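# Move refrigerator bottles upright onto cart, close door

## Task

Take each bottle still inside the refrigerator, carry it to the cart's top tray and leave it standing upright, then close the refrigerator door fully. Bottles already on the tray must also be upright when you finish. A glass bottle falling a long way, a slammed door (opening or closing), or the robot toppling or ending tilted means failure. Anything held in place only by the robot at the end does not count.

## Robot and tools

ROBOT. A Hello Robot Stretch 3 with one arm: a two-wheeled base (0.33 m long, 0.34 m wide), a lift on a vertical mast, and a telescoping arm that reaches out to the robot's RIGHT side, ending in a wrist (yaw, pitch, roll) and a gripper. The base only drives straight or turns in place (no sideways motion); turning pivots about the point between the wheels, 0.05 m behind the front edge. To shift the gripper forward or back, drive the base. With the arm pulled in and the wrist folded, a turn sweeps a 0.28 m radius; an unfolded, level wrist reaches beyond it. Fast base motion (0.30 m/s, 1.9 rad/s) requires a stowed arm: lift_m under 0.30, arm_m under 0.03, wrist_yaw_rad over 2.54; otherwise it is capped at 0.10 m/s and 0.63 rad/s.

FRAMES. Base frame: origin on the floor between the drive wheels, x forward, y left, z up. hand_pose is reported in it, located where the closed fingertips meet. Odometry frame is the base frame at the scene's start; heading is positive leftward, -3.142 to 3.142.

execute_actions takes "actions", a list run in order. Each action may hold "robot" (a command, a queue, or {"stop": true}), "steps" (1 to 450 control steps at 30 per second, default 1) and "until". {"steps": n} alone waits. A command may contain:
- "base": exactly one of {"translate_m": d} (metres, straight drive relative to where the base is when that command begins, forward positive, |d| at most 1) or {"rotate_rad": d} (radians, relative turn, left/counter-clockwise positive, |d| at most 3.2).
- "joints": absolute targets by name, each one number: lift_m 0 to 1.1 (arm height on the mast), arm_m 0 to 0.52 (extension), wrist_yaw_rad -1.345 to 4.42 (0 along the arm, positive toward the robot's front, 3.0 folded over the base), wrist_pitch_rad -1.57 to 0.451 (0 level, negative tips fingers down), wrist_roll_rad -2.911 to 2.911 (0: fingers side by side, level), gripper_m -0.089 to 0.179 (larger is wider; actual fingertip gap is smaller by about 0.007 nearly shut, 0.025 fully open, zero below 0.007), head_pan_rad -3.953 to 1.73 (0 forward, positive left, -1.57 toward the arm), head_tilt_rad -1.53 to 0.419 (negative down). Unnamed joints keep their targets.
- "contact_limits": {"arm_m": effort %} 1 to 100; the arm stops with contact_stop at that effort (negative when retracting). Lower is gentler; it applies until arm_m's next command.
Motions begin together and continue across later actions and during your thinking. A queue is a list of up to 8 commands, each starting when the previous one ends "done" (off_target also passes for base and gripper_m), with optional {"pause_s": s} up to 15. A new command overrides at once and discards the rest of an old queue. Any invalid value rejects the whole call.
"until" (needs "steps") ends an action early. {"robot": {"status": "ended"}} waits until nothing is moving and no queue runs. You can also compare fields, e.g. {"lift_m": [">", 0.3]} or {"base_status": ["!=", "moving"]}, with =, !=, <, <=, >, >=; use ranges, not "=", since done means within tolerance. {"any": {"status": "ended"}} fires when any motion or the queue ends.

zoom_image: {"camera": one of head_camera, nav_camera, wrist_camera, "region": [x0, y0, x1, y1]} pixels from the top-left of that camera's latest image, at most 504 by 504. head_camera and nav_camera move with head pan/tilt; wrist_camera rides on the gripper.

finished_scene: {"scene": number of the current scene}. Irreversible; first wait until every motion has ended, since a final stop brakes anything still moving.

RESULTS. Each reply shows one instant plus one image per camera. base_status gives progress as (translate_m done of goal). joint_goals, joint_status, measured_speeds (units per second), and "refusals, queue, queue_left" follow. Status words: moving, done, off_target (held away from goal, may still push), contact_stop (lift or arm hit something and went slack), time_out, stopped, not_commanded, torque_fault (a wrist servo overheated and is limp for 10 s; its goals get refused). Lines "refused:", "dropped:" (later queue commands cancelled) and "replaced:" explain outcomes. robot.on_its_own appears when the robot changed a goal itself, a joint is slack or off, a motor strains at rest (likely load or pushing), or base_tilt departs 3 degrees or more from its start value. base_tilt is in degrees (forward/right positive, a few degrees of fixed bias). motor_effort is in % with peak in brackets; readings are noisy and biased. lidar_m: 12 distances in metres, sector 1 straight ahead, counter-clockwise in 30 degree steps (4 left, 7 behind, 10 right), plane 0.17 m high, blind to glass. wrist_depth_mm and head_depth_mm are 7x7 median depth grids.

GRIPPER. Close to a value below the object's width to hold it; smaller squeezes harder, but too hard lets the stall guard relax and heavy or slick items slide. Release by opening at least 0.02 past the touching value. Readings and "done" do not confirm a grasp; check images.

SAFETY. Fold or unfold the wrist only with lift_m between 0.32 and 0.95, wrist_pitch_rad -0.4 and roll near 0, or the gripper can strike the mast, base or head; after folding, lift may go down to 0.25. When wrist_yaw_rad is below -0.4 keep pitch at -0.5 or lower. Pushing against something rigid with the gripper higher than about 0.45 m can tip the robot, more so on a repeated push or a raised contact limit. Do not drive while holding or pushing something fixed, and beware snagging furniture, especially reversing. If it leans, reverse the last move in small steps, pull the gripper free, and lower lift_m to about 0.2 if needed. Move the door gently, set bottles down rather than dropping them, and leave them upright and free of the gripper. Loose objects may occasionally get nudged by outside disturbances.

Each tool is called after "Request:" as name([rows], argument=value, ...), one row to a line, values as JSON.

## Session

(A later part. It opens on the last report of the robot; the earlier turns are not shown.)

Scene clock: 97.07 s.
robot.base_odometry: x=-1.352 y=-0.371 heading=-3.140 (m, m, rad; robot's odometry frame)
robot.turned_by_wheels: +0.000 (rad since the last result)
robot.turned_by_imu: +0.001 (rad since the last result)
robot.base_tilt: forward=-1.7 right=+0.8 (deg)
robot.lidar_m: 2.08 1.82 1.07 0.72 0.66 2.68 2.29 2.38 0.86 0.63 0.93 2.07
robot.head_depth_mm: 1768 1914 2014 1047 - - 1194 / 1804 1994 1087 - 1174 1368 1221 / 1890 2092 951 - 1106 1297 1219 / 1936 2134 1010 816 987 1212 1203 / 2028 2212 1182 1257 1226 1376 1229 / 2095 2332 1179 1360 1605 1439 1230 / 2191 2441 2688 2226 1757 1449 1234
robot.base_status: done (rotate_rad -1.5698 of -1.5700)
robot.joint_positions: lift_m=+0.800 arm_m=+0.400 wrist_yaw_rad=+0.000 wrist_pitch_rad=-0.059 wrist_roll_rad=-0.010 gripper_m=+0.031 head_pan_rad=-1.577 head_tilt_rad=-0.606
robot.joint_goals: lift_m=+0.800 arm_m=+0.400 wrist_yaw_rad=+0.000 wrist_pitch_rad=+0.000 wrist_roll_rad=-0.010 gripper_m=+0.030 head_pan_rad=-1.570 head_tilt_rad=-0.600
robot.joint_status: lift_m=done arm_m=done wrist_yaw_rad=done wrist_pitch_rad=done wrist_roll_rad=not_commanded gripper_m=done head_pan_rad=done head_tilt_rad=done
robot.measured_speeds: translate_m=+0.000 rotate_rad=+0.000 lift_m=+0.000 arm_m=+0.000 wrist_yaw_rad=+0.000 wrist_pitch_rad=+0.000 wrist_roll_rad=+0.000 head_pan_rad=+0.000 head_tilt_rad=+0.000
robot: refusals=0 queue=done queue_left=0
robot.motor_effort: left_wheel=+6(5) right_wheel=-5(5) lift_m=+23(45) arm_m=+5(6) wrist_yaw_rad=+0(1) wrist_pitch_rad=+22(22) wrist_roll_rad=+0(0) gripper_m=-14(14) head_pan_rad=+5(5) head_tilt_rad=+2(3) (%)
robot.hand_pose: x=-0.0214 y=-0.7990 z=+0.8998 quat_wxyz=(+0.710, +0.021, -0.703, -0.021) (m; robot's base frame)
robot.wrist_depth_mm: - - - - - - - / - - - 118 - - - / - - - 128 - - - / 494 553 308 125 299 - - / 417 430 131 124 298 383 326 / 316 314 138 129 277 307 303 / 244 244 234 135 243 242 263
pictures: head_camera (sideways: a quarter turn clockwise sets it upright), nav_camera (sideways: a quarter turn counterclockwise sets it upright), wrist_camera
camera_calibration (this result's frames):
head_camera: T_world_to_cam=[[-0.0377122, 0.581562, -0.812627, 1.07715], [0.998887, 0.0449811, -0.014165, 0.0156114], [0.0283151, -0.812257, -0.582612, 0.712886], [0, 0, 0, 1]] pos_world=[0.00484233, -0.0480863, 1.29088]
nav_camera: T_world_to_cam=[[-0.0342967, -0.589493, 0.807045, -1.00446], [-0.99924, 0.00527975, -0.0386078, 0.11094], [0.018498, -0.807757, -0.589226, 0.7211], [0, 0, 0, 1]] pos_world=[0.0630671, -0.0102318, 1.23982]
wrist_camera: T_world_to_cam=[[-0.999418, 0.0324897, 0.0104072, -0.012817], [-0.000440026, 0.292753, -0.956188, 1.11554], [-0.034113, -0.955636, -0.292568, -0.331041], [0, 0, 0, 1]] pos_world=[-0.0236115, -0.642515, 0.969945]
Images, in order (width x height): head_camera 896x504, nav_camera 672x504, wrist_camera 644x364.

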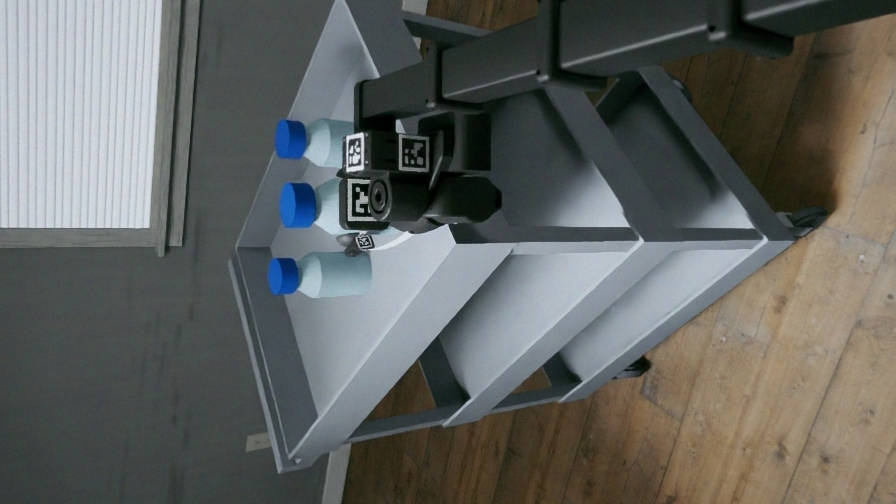

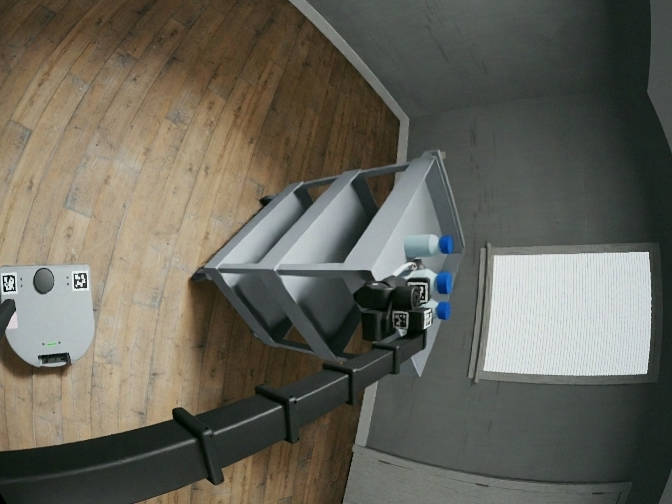

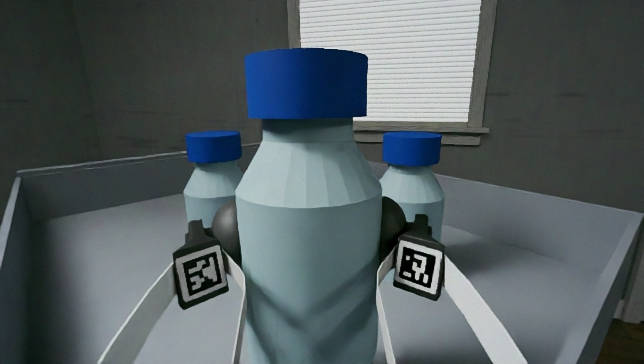

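Request:
execute_actions([
  {"robot":{"joints":{"lift_m":0.755}},"steps":450,"until":{"robot":{"status":"ended"}}},
])

Scene clock: 102.03 s.
robot.base_odometry: x=-1.352 y=-0.371 heading=-3.140 (m, m, rad; robot's odometry frame)
robot.turned_by_wheels: +0.000 (rad since the last result)
robot.turned_by_imu: +0.000 (rad since the last result)
robot.base_tilt: forward=-1.8 right=+0.8 (deg)
robot.lidar_m: 2.08 1.82 1.07 0.72 0.66 2.68 2.28 2.38 0.86 0.63 0.93 2.07
robot.head_depth_mm: 1774 1914 2008 1122 1788 - - / 1817 1998 1056 - 1173 1370 1219 / 1872 2089 970 - 1105 1306 1222 / 1962 2124 1016 826 987 1209 1200 / 2008 2225 1189 1260 1224 1376 1226 / 2097 2360 1186 1352 1612 1448 1231 / 2178 2453 2665 2238 1762 1445 1228
robot.base_status: done (rotate_rad -1.5699 of -1.5700)
robot.joint_positions: lift_m=+0.763 arm_m=+0.400 wrist_yaw_rad=+0.000 wrist_pitch_rad=-0.006 wrist_roll_rad=-0.003 gripper_m=+0.031 head_pan_rad=-1.577 head_tilt_rad=-0.605
robot.joint_goals: lift_m=+0.763 arm_m=+0.400 wrist_yaw_rad=+0.000 wrist_pitch_rad=+0.000 wrist_roll_rad=-0.003 gripper_m=+0.030 head_pan_rad=-1.570 head_tilt_rad=-0.600
robot.joint_status: lift_m=contact_stop arm_m=done wrist_yaw_rad=done wrist_pitch_rad=done wrist_roll_rad=not_commanded gripper_m=done head_pan_rad=done head_tilt_rad=done
robot.measured_speeds: translate_m=+0.000 rotate_rad=+0.000 lift_m=-0.003 arm_m=+0.000 wrist_yaw_rad=+0.010 wrist_pitch_rad=+0.240 wrist_roll_rad=+0.048 head_pan_rad=+0.000 head_tilt_rad=+0.000
robot: refusals=0 queue=dropped queue_left=0
robot.on_its_own: lift_m is slack since a contact_stop, until your next command for it (your +0.755 is given up)
robot.motor_effort: left_wheel=+2(5) right_wheel=+0(5) lift_m=+32(31) arm_m=+5(5) wrist_yaw_rad=-1(0) wrist_pitch_rad=-4(22) wrist_roll_rad=-3(3) gripper_m=-14(14) head_pan_rad=+5(5) head_tilt_rad=+2(2) (%)
robot.hand_pose: x=-0.0215 y=-0.8007 z=+0.8763 quat_wxyz=(+0.709, +0.002, -0.706, -0.002) (m; robot's base frame)
robot.wrist_depth_mm: - - - - - - - / - - - 118 - - - / - - 314 128 - - - / 518 569 308 125 290 416 - / 415 424 131 124 299 368 319 / 295 293 139 129 252 278 249 / 224 221 211 135 217 215 183
pictures: head_camera (sideways: a quarter turn clockwise sets it upright), nav_camera (sideways: a quarter turn counterclockwise sets it upright), wrist_camera
camera_calibration (this result's frames):
head_camera: T_world_to_cam=[[-0.0377339, 0.580987, -0.813038, 1.07769], [0.998886, 0.0450026, -0.0142011, 0.0156583], [0.0283382, -0.812668, -0.582038, 0.712139], [0, 0, 0, 1]] pos_world=[0.00484379, -0.0480941, 1.29091]
nav_camera: T_world_to_cam=[[-0.0342747, -0.588923, 0.807462, -1.005], [-0.999241, 0.00522102, -0.0386073, 0.110939], [0.0185209, -0.808172, -0.588655, 0.720358], [0, 0, 0, 1]] pos_world=[0.0630672, -0.0102739, 1.23982]
wrist_camera: T_world_to_cam=[[-0.999447, 0.0331835, 0.00220847, -0.00481347], [0.00586714, 0.241297, -0.970434, 1.06499], [-0.0327353, -0.969884, -0.241358, -0.395829], [0, 0, 0, 1]] pos_world=[-0.0240168, -0.640727, 0.937977]
Images, in order (width x height): head_camera 896x504, nav_camera 672x504, wrist_camera 644x364.

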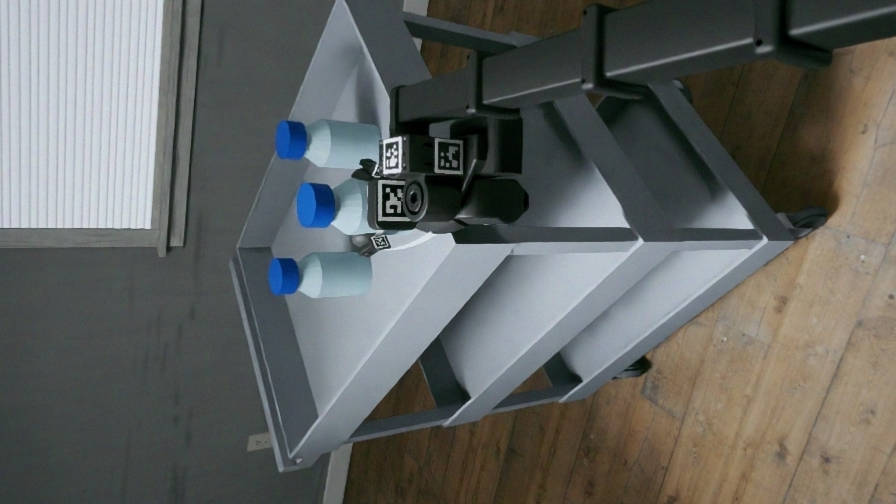

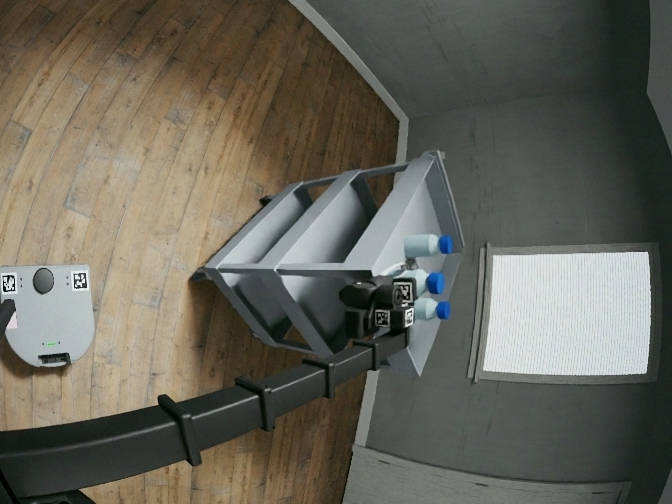

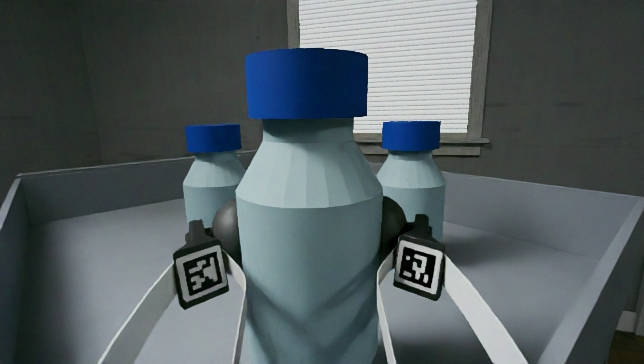

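Request:
execute_actions([
  {"robot":[{"joints":{"lift_m":0.785}},{"joints":{"wrist_pitch_rad":-0.15}}],"steps":450,"until":{"robot":{"status":"ended"}}},
])

Scene clock: 106.53 s.
robot.base_odometry: x=-1.352 y=-0.371 heading=-3.140 (m, m, rad; robot's odometry frame)
robot.turned_by_wheels: +0.000 (rad since the last result)
robot.turned_by_imu: +0.001 (rad since the last result)
robot.base_tilt: forward=-1.8 right=+0.8 (deg)
robot.lidar_m: 2.07 1.82 1.07 0.72 0.66 2.68 2.28 2.38 0.86 0.63 0.94 2.07
robot.head_depth_mm: 1765 1933 2022 1058 - - 1193 / 1809 1981 1065 - 1178 1366 1219 / 1879 2076 1090 - 1108 1300 1228 / 1952 2125 1011 796 987 1212 1202 / 2014 2219 1184 1263 1223 1374 1225 / 2093 2330 1184 1357 1603 1449 1226 / 2179 2440 2661 2250 1757 1451 1231
robot.base_status: done (rotate_rad -1.5698 of -1.5700)
robot.joint_positions: lift_m=+0.785 arm_m=+0.400 wrist_yaw_rad=+0.002 wrist_pitch_rad=-0.181 wrist_roll_rad=-0.005 gripper_m=+0.031 head_pan_rad=-1.577 head_tilt_rad=-0.605
robot.joint_goals: lift_m=+0.785 arm_m=+0.400 wrist_yaw_rad=+0.000 wrist_pitch_rad=-0.150 wrist_roll_rad=-0.005 gripper_m=+0.030 head_pan_rad=-1.570 head_tilt_rad=-0.600
robot.joint_status: lift_m=done arm_m=done wrist_yaw_rad=done wrist_pitch_rad=done wrist_roll_rad=not_commanded gripper_m=done head_pan_rad=done head_tilt_rad=done
robot.measured_speeds: translate_m=+0.000 rotate_rad=+0.000 lift_m=+0.000 arm_m=+0.000 wrist_yaw_rad=+0.000 wrist_pitch_rad=+0.000 wrist_roll_rad=+0.000 head_pan_rad=+0.000 head_tilt_rad=+0.000
robot: refusals=0 queue=done queue_left=0
robot.motor_effort: left_wheel=+3(5) right_wheel=-5(7) lift_m=+42(47) arm_m=+4(5) wrist_yaw_rad=-2(2) wrist_pitch_rad=+11(24) wrist_roll_rad=-2(3) gripper_m=-14(14) head_pan_rad=+5(5) head_tilt_rad=+2(2) (%)
robot.hand_pose: x=-0.0211 y=-0.7924 z=+0.8534 quat_wxyz=(+0.706, +0.065, -0.702, -0.063) (m; robot's base frame)
robot.wrist_depth_mm: - - - - - - - / - - 290 118 287 - - / 479 539 300 128 287 410 - / 404 409 312 125 296 365 322 / 289 289 131 124 287 283 284 / 225 224 139 129 204 222 - / 184 184 176 135 182 120 -
pictures: head_camera (sideways: a quarter turn clockwise sets it upright), nav_camera (sideways: a quarter turn counterclockwise sets it upright), wrist_camera
camera_calibration (this result's frames):
head_camera: T_world_to_cam=[[-0.0377318, 0.580889, -0.813108, 1.07778], [0.998886, 0.0449962, -0.0142072, 0.0156663], [0.028334, -0.812738, -0.58194, 0.712012], [0, 0, 0, 1]] pos_world=[0.00484356, -0.0480954, 1.29092]
nav_camera: T_world_to_cam=[[-0.0342768, -0.588826, 0.807533, -1.00509], [-0.999241, 0.00522101, -0.0386072, 0.110939], [0.0185167, -0.808243, -0.588558, 0.720231], [0, 0, 0, 1]] pos_world=[0.0630671, -0.0102816, 1.23983]
wrist_camera: T_world_to_cam=[[-0.999489, 0.0303896, 0.00986442, -0.0134032], [0.00334537, 0.406582, -0.913608, 1.12324], [-0.0317749, -0.913109, -0.406476, -0.207337], [0, 0, 0, 1]] pos_world=[-0.0237421, -0.645601, 0.942053]
Images, in order (width x height): head_camera 896x504, nav_camera 672x504, wrist_camera 644x364.

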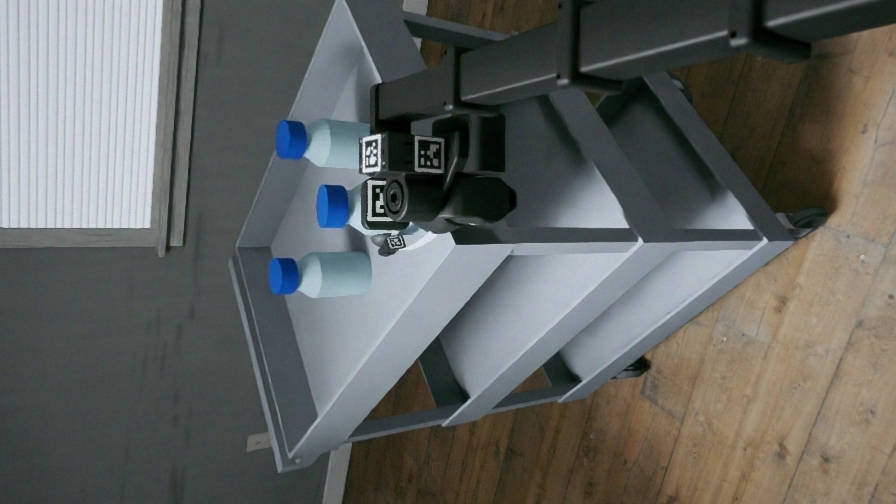

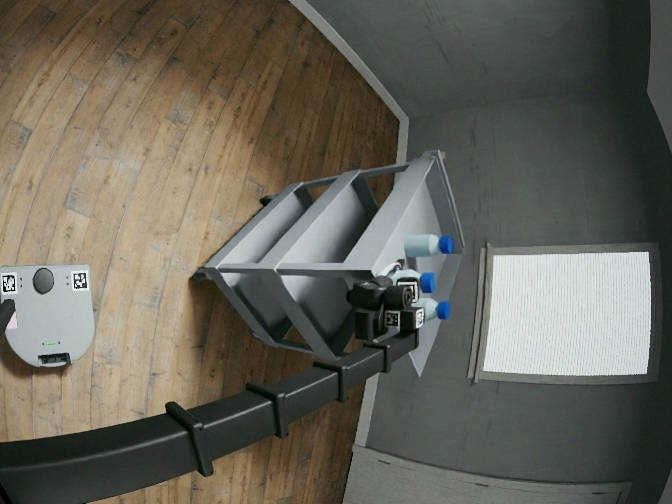

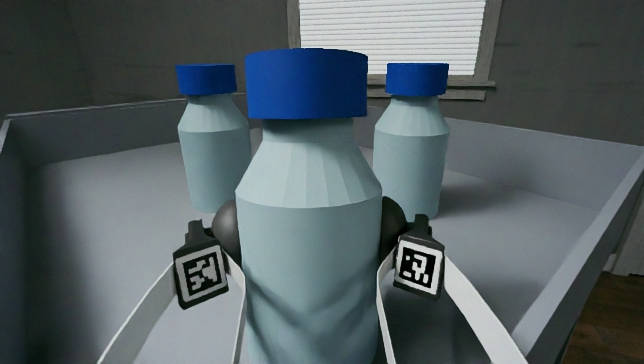

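Request:
execute_actions([
  {"robot":[{"joints":{"gripper_m":0.11}},{"joints":{"lift_m":0.93}},{"joints":{"arm_m":0.0,"wrist_pitch_rad":-0.4}},{"joints":{"wrist_yaw_rad":3.0,"gripper_m":0.0}},{"joints":{"lift_m":0.27}}],"steps":450,"until":{"robot":{"status":"ended"}}},
  {"steps":300,"until":{"robot":{"status":"ended"}}},
])

Request:
execute_actions([
  {"robot":[{"base":{"rotate_rad":2.62}},{"base":{"translate_m":0.75}},{"base":{"rotate_rad":0.23},"joints":{"lift_m":0.34,"head_pan_rad":-2.0,"head_tilt_rad":-0.9}},{"joints":{"wrist_yaw_rad":0}},{"joints":{"wrist_pitch_rad":0,"lift_m":0.2}}],"steps":450,"until":{"robot":{"status":"ended"}}},
])

Scene clock: 136.67 s.
robot.base_odometry: x=-1.352 y=-0.371 heading=-3.140 (m, m, rad; robot's odometry frame)
robot.turned_by_wheels: +0.000 (rad since the last result)
robot.turned_by_imu: +0.003 (rad since the last result)
robot.base_tilt: forward=-1.8 right=+0.8 (deg)
robot.lidar_m: 2.08 1.83 1.07 0.72 0.66 2.68 2.28 2.37 0.86 0.63 0.93 2.07
robot.head_depth_mm: 1764 1920 2014 1115 1630 1432 1216 / 1824 2000 1055 1197 1211 1366 1228 / 1885 2073 1063 824 1107 1303 1225 / 1953 2139 1020 809 984 1210 1197 / 2028 2216 1184 1262 1225 1376 1229 / 2087 2343 1190 1364 1602 1440 1224 / 2174 2440 2683 2245 1756 1443 1235
robot.base_status: done (rotate_rad -1.5699 of -1.5700)
robot.joint_positions: lift_m=+0.270 arm_m=+0.002 wrist_yaw_rad=+2.999 wrist_pitch_rad=-0.415 wrist_roll_rad=-0.007 gripper_m=+0.000 head_pan_rad=-1.577 head_tilt_rad=-0.605
robot.joint_goals: lift_m=+0.270 arm_m=+0.000 wrist_yaw_rad=+3.000 wrist_pitch_rad=-0.400 wrist_roll_rad=-0.007 gripper_m=+0.000 head_pan_rad=-1.570 head_tilt_rad=-0.600
robot.joint_status: lift_m=done arm_m=done wrist_yaw_rad=done wrist_pitch_rad=done wrist_roll_rad=not_commanded gripper_m=done head_pan_rad=done head_tilt_rad=done
robot.measured_speeds: translate_m=+0.000 rotate_rad=+0.000 lift_m=+0.000 arm_m=+0.000 wrist_yaw_rad=+0.000 wrist_pitch_rad=+0.000 wrist_roll_rad=+0.000 head_pan_rad=+0.000 head_tilt_rad=+0.000
robot: refusals=0 queue=done queue_left=0
robot.motor_effort: left_wheel=+3(5) right_wheel=-3(3) lift_m=+20(42) arm_m=-5(7) wrist_yaw_rad=+1(1) wrist_pitch_rad=+5(13) wrist_roll_rad=-1(2) gripper_m=-2(83) head_pan_rad=+4(5) head_tilt_rad=+1(1) (%)
robot.hand_pose: x=+0.0108 y=+0.0757 z=+0.2838 quat_wxyz=(+0.195, +0.698, +0.097, +0.682) (m; robot's base frame)
robot.wrist_depth_mm: - - 952 - - - - / - - 945 - - - - / 921 - 940 929 913 960 923 / 716 681 711 706 708 706 706 / 573 578 595 - 585 564 575 / 477 495 - - 487 481 485 / - - - - 420 421 417
pictures: head_camera (sideways: a quarter turn clockwise sets it upright), nav_camera (sideways: a quarter turn counterclockwise sets it upright), wrist_camera
camera_calibration (this result's frames):
head_camera: T_world_to_cam=[[-0.0377352, 0.580885, -0.81311, 1.07778], [0.998886, 0.0450019, -0.0142074, 0.0156666], [0.0283386, -0.81274, -0.581936, 0.712007], [0, 0, 0, 1]] pos_world=[0.00484384, -0.0480955, 1.29092]
nav_camera: T_world_to_cam=[[-0.0342735, -0.588822, 0.807535, -1.0051], [-0.999241, 0.00521514, -0.0386072, 0.110939], [0.0185214, -0.808246, -0.588554, 0.720226], [0, 0, 0, 1]] pos_world=[0.0630671, -0.0102816, 1.23983]
wrist_camera: T_world_to_cam=[[0.985169, -0.170591, 0.0184834, -0.010973], [-0.0891021, -0.600655, -0.794527, 0.293251], [0.146641, 0.781097, -0.606947, 0.281523], [0, 0, 0, 1]] pos_world=[-0.00434342, -0.0456262, 0.404068]
Images, in order (width x height): head_camera 896x504, nav_camera 672x504, wrist_camera 644x364.

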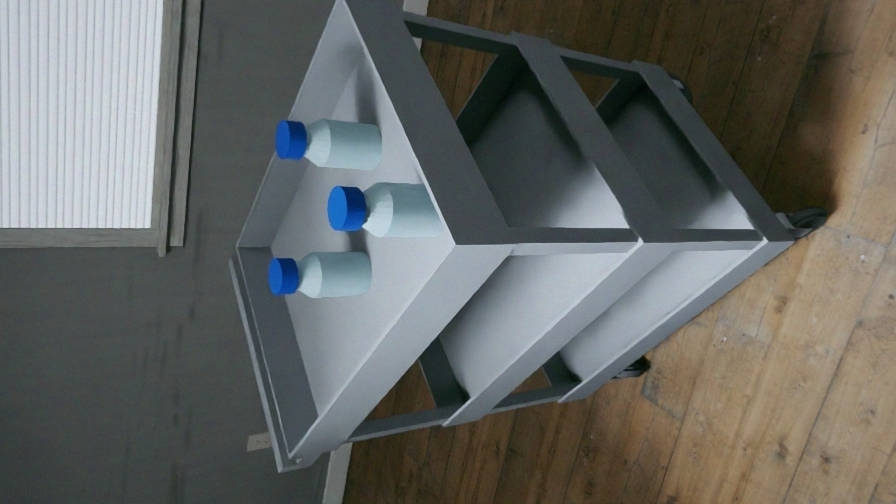

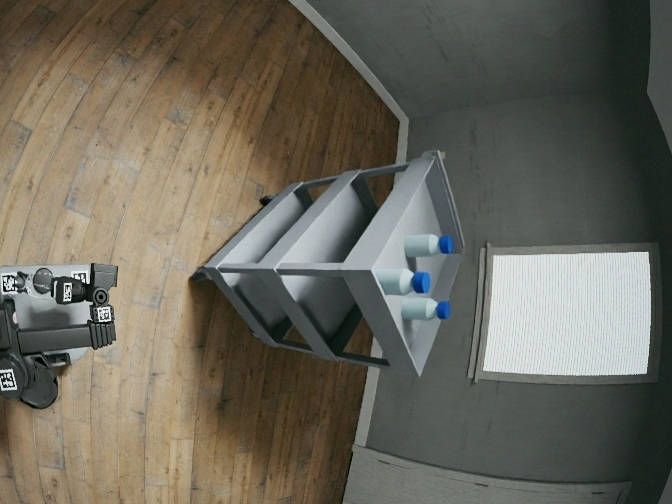

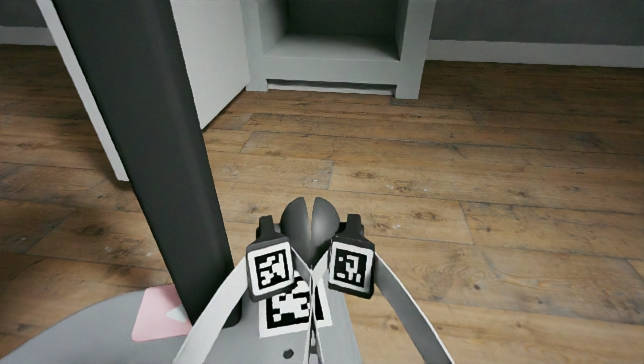

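Scene clock: 149.57 s.
robot.base_odometry: x=-0.701 y=-0.743 heading=-0.290 (m, m, rad; robot's odometry frame)
robot.turned_by_wheels: +2.850 (rad since the last result)
robot.turned_by_imu: +2.818 (rad since the last result)
robot.base_tilt: forward=-1.8 right=+0.8 (deg)
robot.lidar_m: 1.95 1.62 2.33 2.25 1.22 1.20 2.80 0.38 0.40 1.36 1.54 2.01
robot.head_depth_mm: 387 371 456 536 689 1236 1110 / 470 519 580 664 772 1039 1139 / 574 651 751 893 1103 1220 1153 / 736 867 1063 1392 1405 1245 - / 1144 1453 1797 1624 1417 1245 1118 / 1326 1527 1778 1641 1424 1253 1121 / 1286 1466 1715 1654 1426 1257 1127
robot.base_status: done (rotate_rad +0.2298 of +0.2300)
robot.joint_positions: lift_m=+0.200 arm_m=+0.002 wrist_yaw_rad=+0.001 wrist_pitch_rad=-0.025 wrist_roll_rad=-0.007 gripper_m=+0.000 head_pan_rad=-1.993 head_tilt_rad=-0.889
robot.joint_goals: lift_m=+0.200 arm_m=+0.000 wrist_yaw_rad=+0.000 wrist_pitch_rad=+0.000 wrist_roll_rad=-0.007 gripper_m=+0.000 head_pan_rad=-2.000 head_tilt_rad=-0.900
robot.joint_status: lift_m=done arm_m=done wrist_yaw_rad=done wrist_pitch_rad=done wrist_roll_rad=not_commanded gripper_m=done head_pan_rad=done head_tilt_rad=done
robot.measured_speeds: translate_m=+0.000 rotate_rad=+0.000 lift_m=+0.000 arm_m=+0.000 wrist_yaw_rad=+0.000 wrist_pitch_rad=+0.000 wrist_roll_rad=+0.000 head_pan_rad=+0.000 head_tilt_rad=+0.000
robot: refusals=0 queue=done queue_left=0
robot.motor_effort: left_wheel=-6(16) right_wheel=+6(17) lift_m=+20(43) arm_m=-5(5) wrist_yaw_rad=-1(3) wrist_pitch_rad=+9(9) wrist_roll_rad=-1(1) gripper_m=-1(1) head_pan_rad=-4(42) head_tilt_rad=-5(26) (%)
robot.hand_pose: x=-0.0211 y=-0.4024 z=+0.3088 quat_wxyz=(+0.710, +0.010, -0.704, -0.008) (m; robot's base frame)
robot.wrist_depth_mm: - - - - 967 450 299 / - - - - - 454 300 / - - - - 999 449 301 / - - - - - 454 303 / - - 979 - 861 457 305 / 715 707 690 655 685 450 301 / 554 544 535 545 537 491 306
pictures: head_camera (sideways: a quarter turn clockwise sets it upright), nav_camera (sideways: a quarter turn counterclockwise sets it upright), wrist_camera
camera_calibration (this result's frames):
head_camera: T_world_to_cam=[[0.284083, 0.733277, -0.617739, 0.821201], [0.932653, -0.360773, 0.000654921, -0.00328103], [-0.222383, -0.576322, -0.786383, 0.979449], [0, 0, 0, 1]] pos_world=[-0.0124161, -0.0388729, 1.27751]
nav_camera: T_world_to_cam=[[-0.352379, -0.709703, 0.610042, -0.745777], [-0.907443, 0.418519, -0.0372757, 0.108632], [-0.228859, -0.566713, -0.791492, 0.985681], [0, 0, 0, 1]] pos_world=[0.0613633, -0.0161455, 1.23916]
wrist_camera: T_world_to_cam=[[-0.999479, 0.0315316, 0.00682042, -0.0184814], [0.00159272, 0.259386, -0.965772, 0.423912], [-0.0322214, -0.965259, -0.259302, -0.139088], [0, 0, 0, 1]] pos_world=[-0.0236286, -0.24363, 0.373463]
Images, in order (width x height): head_camera 896x504, nav_camera 672x504, wrist_camera 644x364.

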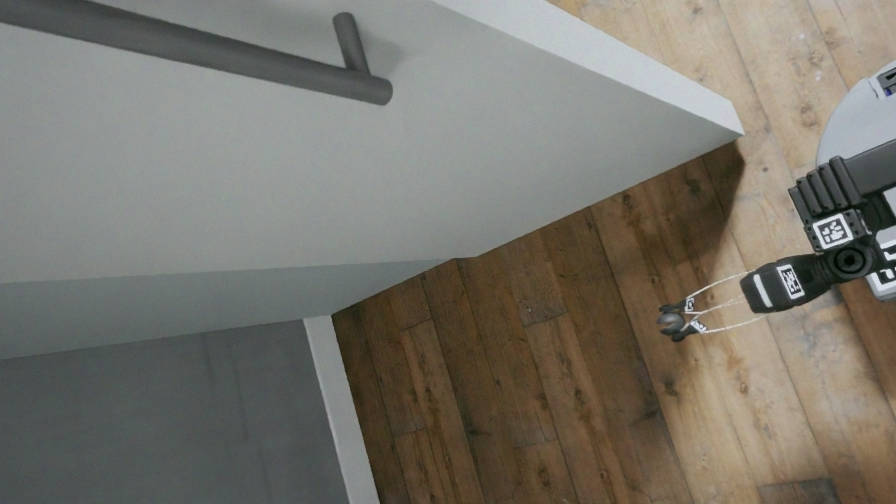

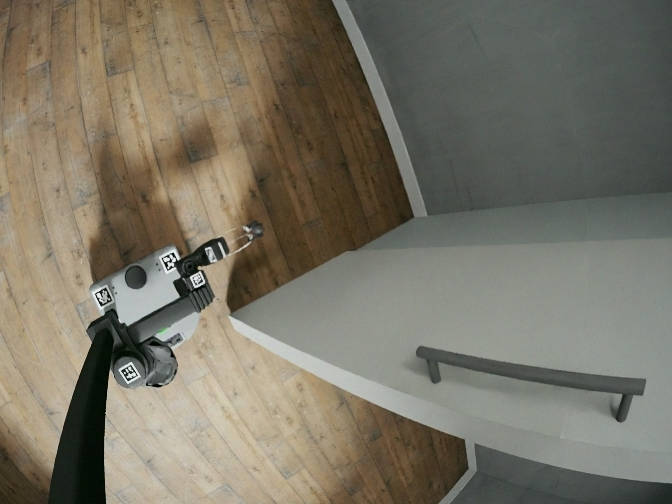

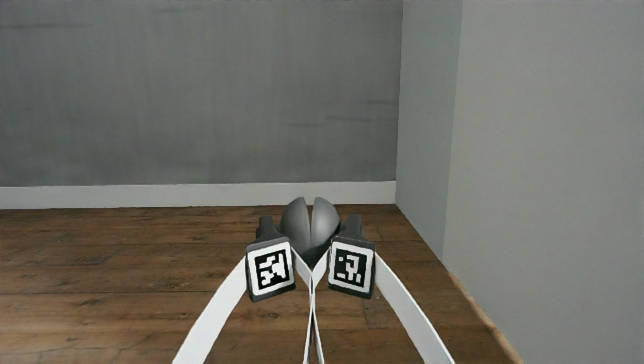

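Request:
execute_actions([
  {"robot":[{"joints":{"arm_m":0.15,"head_pan_rad":-1.57}},{"base":{"translate_m":-0.65}}],"steps":450,"until":{"robot":{"status":"ended"}}},
])

Scene clock: 164.20 s.
robot.base_odometry: x=-1.324 y=-0.557 heading=-0.290 (m, m, rad; robot's odometry frame)
robot.turned_by_wheels: +0.000 (rad since the last result)
robot.turned_by_imu: +0.000 (rad since the last result)
robot.base_tilt: forward=-1.8 right=+0.8 (deg)
robot.lidar_m: 2.25 2.25 2.37 0.87 0.83 2.21 2.15 2.01 0.85 0.83 0.87 2.12
robot.head_depth_mm: 724 839 1035 1574 1398 1238 1108 / 728 848 1012 1266 1405 1249 1127 / 733 855 1025 1270 1403 1283 1130 / 739 858 1032 1280 1412 1248 1135 / 742 864 1038 1297 1411 1251 1119 / 748 873 1051 1574 1431 1252 1124 / 753 1534 1857 1653 1426 1256 1125
robot.base_status: done (translate_m -0.6500 of -0.6500)
robot.joint_positions: lift_m=+0.200 arm_m=+0.150 wrist_yaw_rad=+0.001 wrist_pitch_rad=-0.024 wrist_roll_rad=-0.007 gripper_m=+0.000 head_pan_rad=-1.576 head_tilt_rad=-0.890
robot.joint_goals: lift_m=+0.200 arm_m=+0.150 wrist_yaw_rad=+0.000 wrist_pitch_rad=+0.000 wrist_roll_rad=-0.007 gripper_m=+0.000 head_pan_rad=-1.570 head_tilt_rad=-0.900
robot.joint_status: lift_m=done arm_m=done wrist_yaw_rad=done wrist_pitch_rad=done wrist_roll_rad=not_commanded gripper_m=done head_pan_rad=done head_tilt_rad=done
robot.measured_speeds: translate_m=+0.000 rotate_rad=+0.000 lift_m=+0.000 arm_m=+0.000 wrist_yaw_rad=+0.000 wrist_pitch_rad=+0.000 wrist_roll_rad=+0.000 head_pan_rad=+0.000 head_tilt_rad=+0.000
robot: refusals=0 queue=done queue_left=0
robot.motor_effort: left_wheel=-4(24) right_wheel=+5(42) lift_m=+21(22) arm_m=+4(5) wrist_yaw_rad=-1(15) wrist_pitch_rad=+9(9) wrist_roll_rad=-1(1) gripper_m=-2(3) head_pan_rad=+4(43) head_tilt_rad=-5(5) (%)
robot.hand_pose: x=-0.0211 y=-0.5503 z=+0.3089 quat_wxyz=(+0.710, +0.009, -0.704, -0.008) (m; robot's base frame)
robot.wrist_depth_mm: 411 401 403 402 403 411 - / - 416 415 415 416 422 - / - 435 435 437 436 437 - / - 446 453 452 452 458 - / - 473 464 - 468 830 938 / 705 487 489 495 489 606 671 / 536 523 513 510 510 531 533
pictures: head_camera (sideways: a quarter turn clockwise sets it upright), nav_camera (sideways: a quarter turn counterclockwise sets it upright), wrist_camera
camera_calibration (this result's frames):
head_camera: T_world_to_cam=[[-0.037134, 0.785916, -0.617217, 0.82248], [0.99886, 0.0477374, 0.000690103, -0.00373069], [0.0300067, -0.616487, -0.786793, 0.978442], [0, 0, 0, 1]] pos_world=[0.00490858, -0.0430248, 1.27748]
nav_camera: T_world_to_cam=[[-0.0348584, -0.792008, 0.609515, -0.747027], [-0.999188, 0.0152954, -0.037269, 0.109182], [0.0201946, -0.61032, -0.791898, 0.98469], [0, 0, 0, 1]] pos_world=[0.0631682, 0.00765403, 1.23917]
wrist_camera: T_world_to_cam=[[-0.999475, 0.0317338, 0.0066083, -0.013693], [0.00182747, 0.258709, -0.965954, 0.462083], [-0.032363, -0.965434, -0.258631, -0.282067], [0, 0, 0, 1]] pos_world=[-0.0236587, -0.391427, 0.37349]
Images, in order (width x height): head_camera 896x504, nav_camera 672x504, wrist_camera 644x364.

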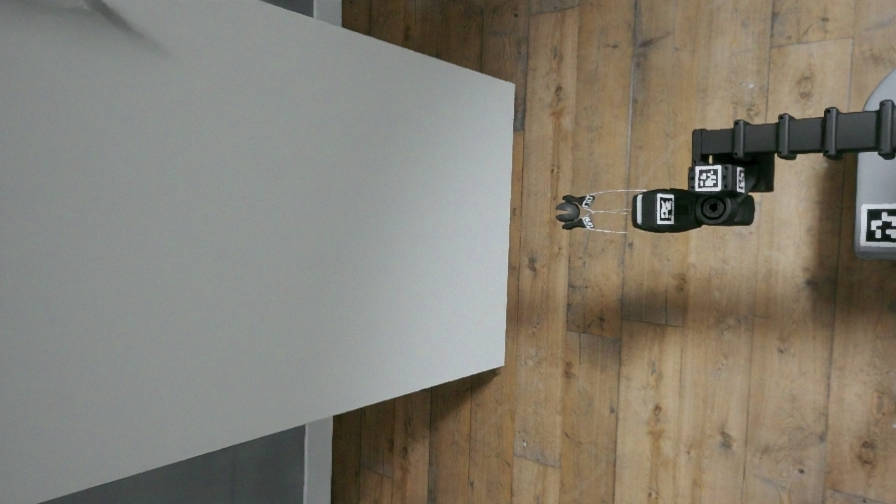

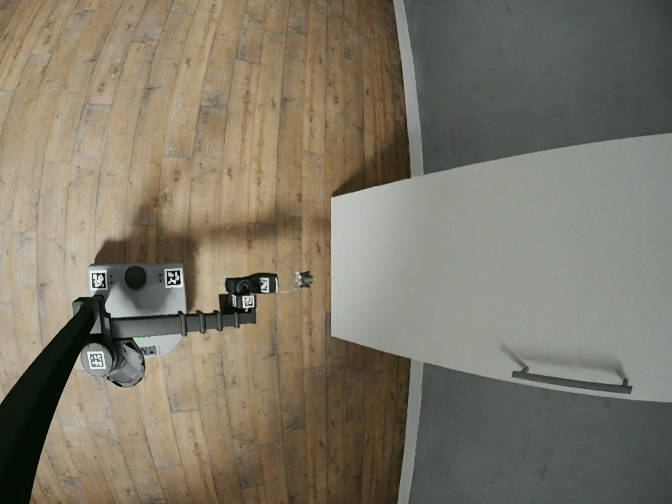

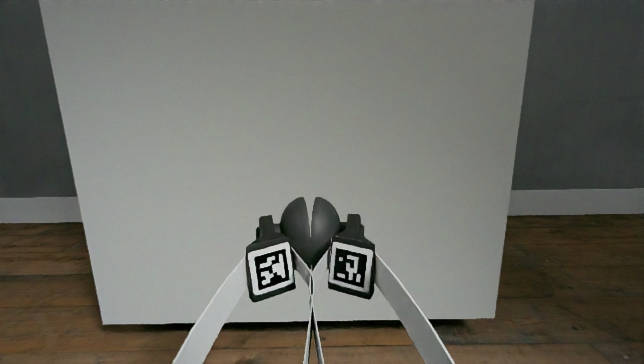

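It swung shut; a gentle push to confirm.

Request:
execute_actions([
  {"robot":{"joints":{"arm_m":0.46},"contact_limits":{"arm_m":20}},"steps":450,"until":{"robot":{"status":"ended"}}},
  {"robot":{"joints":{"arm_m":0.35}},"steps":450,"until":{"robot":{"status":"ended"}}},
])

Request:
finished_scene(scene=1)

Scene clock: 172.30 s.
robot.base_odometry: x=-1.324 y=-0.557 heading=-0.290 (m, m, rad; robot's odometry frame)
robot.turned_by_wheels: +0.000 (rad since the last result)
robot.turned_by_imu: +0.001 (rad since the last result)
robot.base_tilt: forward=-1.8 right=+0.8 (deg)
robot.lidar_m: 2.24 2.25 2.38 0.87 0.83 2.21 2.15 2.01 0.85 0.83 0.87 2.13
robot.head_depth_mm: 727 843 1035 1579 1393 1237 1104 / 731 851 1017 1262 1408 1238 1127 / 734 853 1020 1269 1460 1238 1129 / 738 859 1035 1284 1409 1247 1138 / 743 868 1040 1302 1421 1252 1116 / 748 872 1052 1564 1426 1255 1124 / 752 1549 1847 1651 1429 1255 1126
robot.base_status: done (translate_m -0.6500 of -0.6500)
robot.joint_positions: lift_m=+0.200 arm_m=+0.350 wrist_yaw_rad=-0.001 wrist_pitch_rad=-0.024 wrist_roll_rad=-0.007 gripper_m=+0.000 head_pan_rad=-1.576 head_tilt_rad=-0.890
robot.joint_goals: lift_m=+0.200 arm_m=+0.350 wrist_yaw_rad=+0.000 wrist_pitch_rad=+0.000 wrist_roll_rad=-0.007 gripper_m=+0.000 head_pan_rad=-1.570 head_tilt_rad=-0.900
robot.joint_status: lift_m=done arm_m=done wrist_yaw_rad=done wrist_pitch_rad=done wrist_roll_rad=not_commanded gripper_m=done head_pan_rad=done head_tilt_rad=done
robot.measured_speeds: translate_m=+0.000 rotate_rad=+0.000 lift_m=+0.000 arm_m=+0.000 wrist_yaw_rad=+0.000 wrist_pitch_rad=+0.000 wrist_roll_rad=+0.000 head_pan_rad=+0.000 head_tilt_rad=+0.000
robot: refusals=0 queue=done queue_left=0
robot.motor_effort: left_wheel=-4(10) right_wheel=+4(13) lift_m=+21(21) arm_m=-5(23) wrist_yaw_rad=+0(2) wrist_pitch_rad=+9(11) wrist_roll_rad=-1(1) gripper_m=-2(3) head_pan_rad=+4(5) head_tilt_rad=-5(5) (%)
robot.hand_pose: x=-0.0217 y=-0.7509 z=+0.3088 quat_wxyz=(+0.710, +0.009, -0.704, -0.009) (m; robot's base frame)
robot.wrist_depth_mm: 216 217 218 218 218 219 219 / 224 226 225 226 225 228 228 / 234 233 235 235 236 237 236 / 242 243 245 243 245 243 246 / 252 252 251 - 254 256 256 / 262 263 264 268 263 266 265 / 273 276 275 275 276 280 277
pictures: head_camera (sideways: a quarter turn clockwise sets it upright), nav_camera (sideways: a quarter turn counterclockwise sets it upright), wrist_camera
replaced: robot.arm_m: its motion had ended contact_stop
camera_calibration (this result's frames):
head_camera: T_world_to_cam=[[-0.0371324, 0.786258, -0.616782, 0.821913], [0.99886, 0.0477372, 0.000719371, -0.00376879], [0.0300091, -0.616052, -0.787134, 0.978885], [0, 0, 0, 1]] pos_world=[0.00490866, -0.0430113, 1.27746]
nav_camera: T_world_to_cam=[[-0.03486, -0.792345, 0.609077, -0.746457], [-0.999188, 0.0153158, -0.0372634, 0.109175], [0.020197, -0.609882, -0.792235, 0.985128], [0, 0, 0, 1]] pos_world=[0.0631684, 0.00768873, 1.23917]
wrist_camera: T_world_to_cam=[[-0.999396, 0.0341056, 0.00662347, -0.00615286], [0.00244234, 0.259138, -0.965837, 0.51419], [-0.0346569, -0.965238, -0.259064, -0.475627], [0, 0, 0, 1]] pos_world=[-0.0238887, -0.592129, 0.373447]
Images, in order (width x height): head_camera 896x504, nav_camera 672x504, wrist_camera 644x364.

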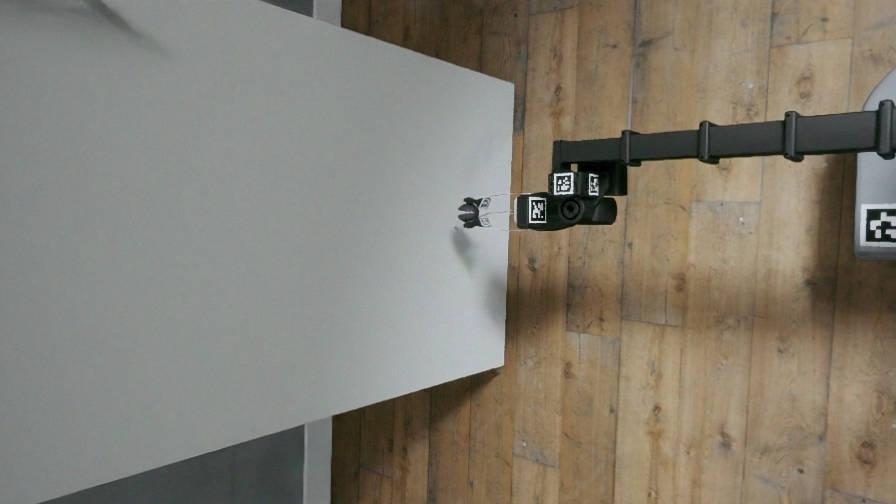

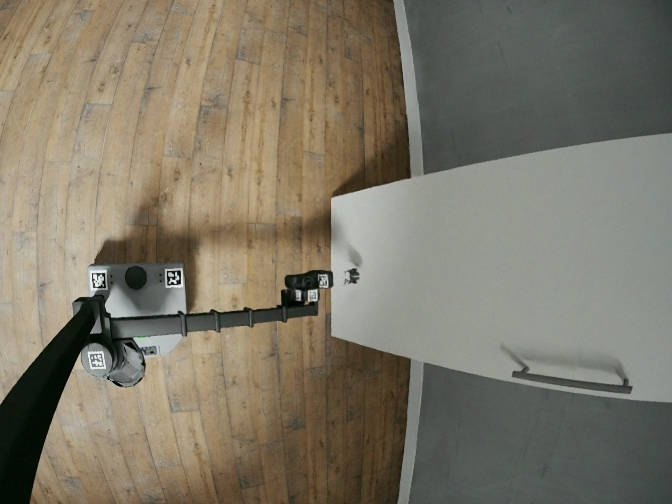

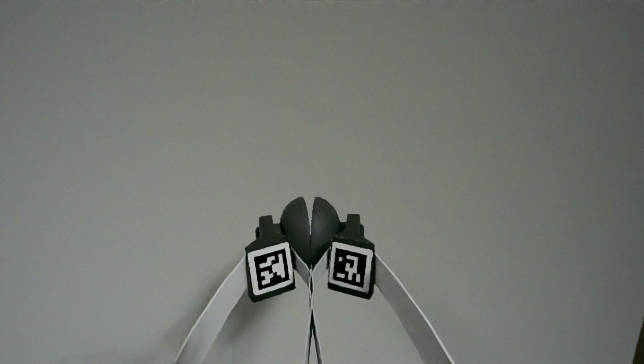

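The scene is finished: the task was done.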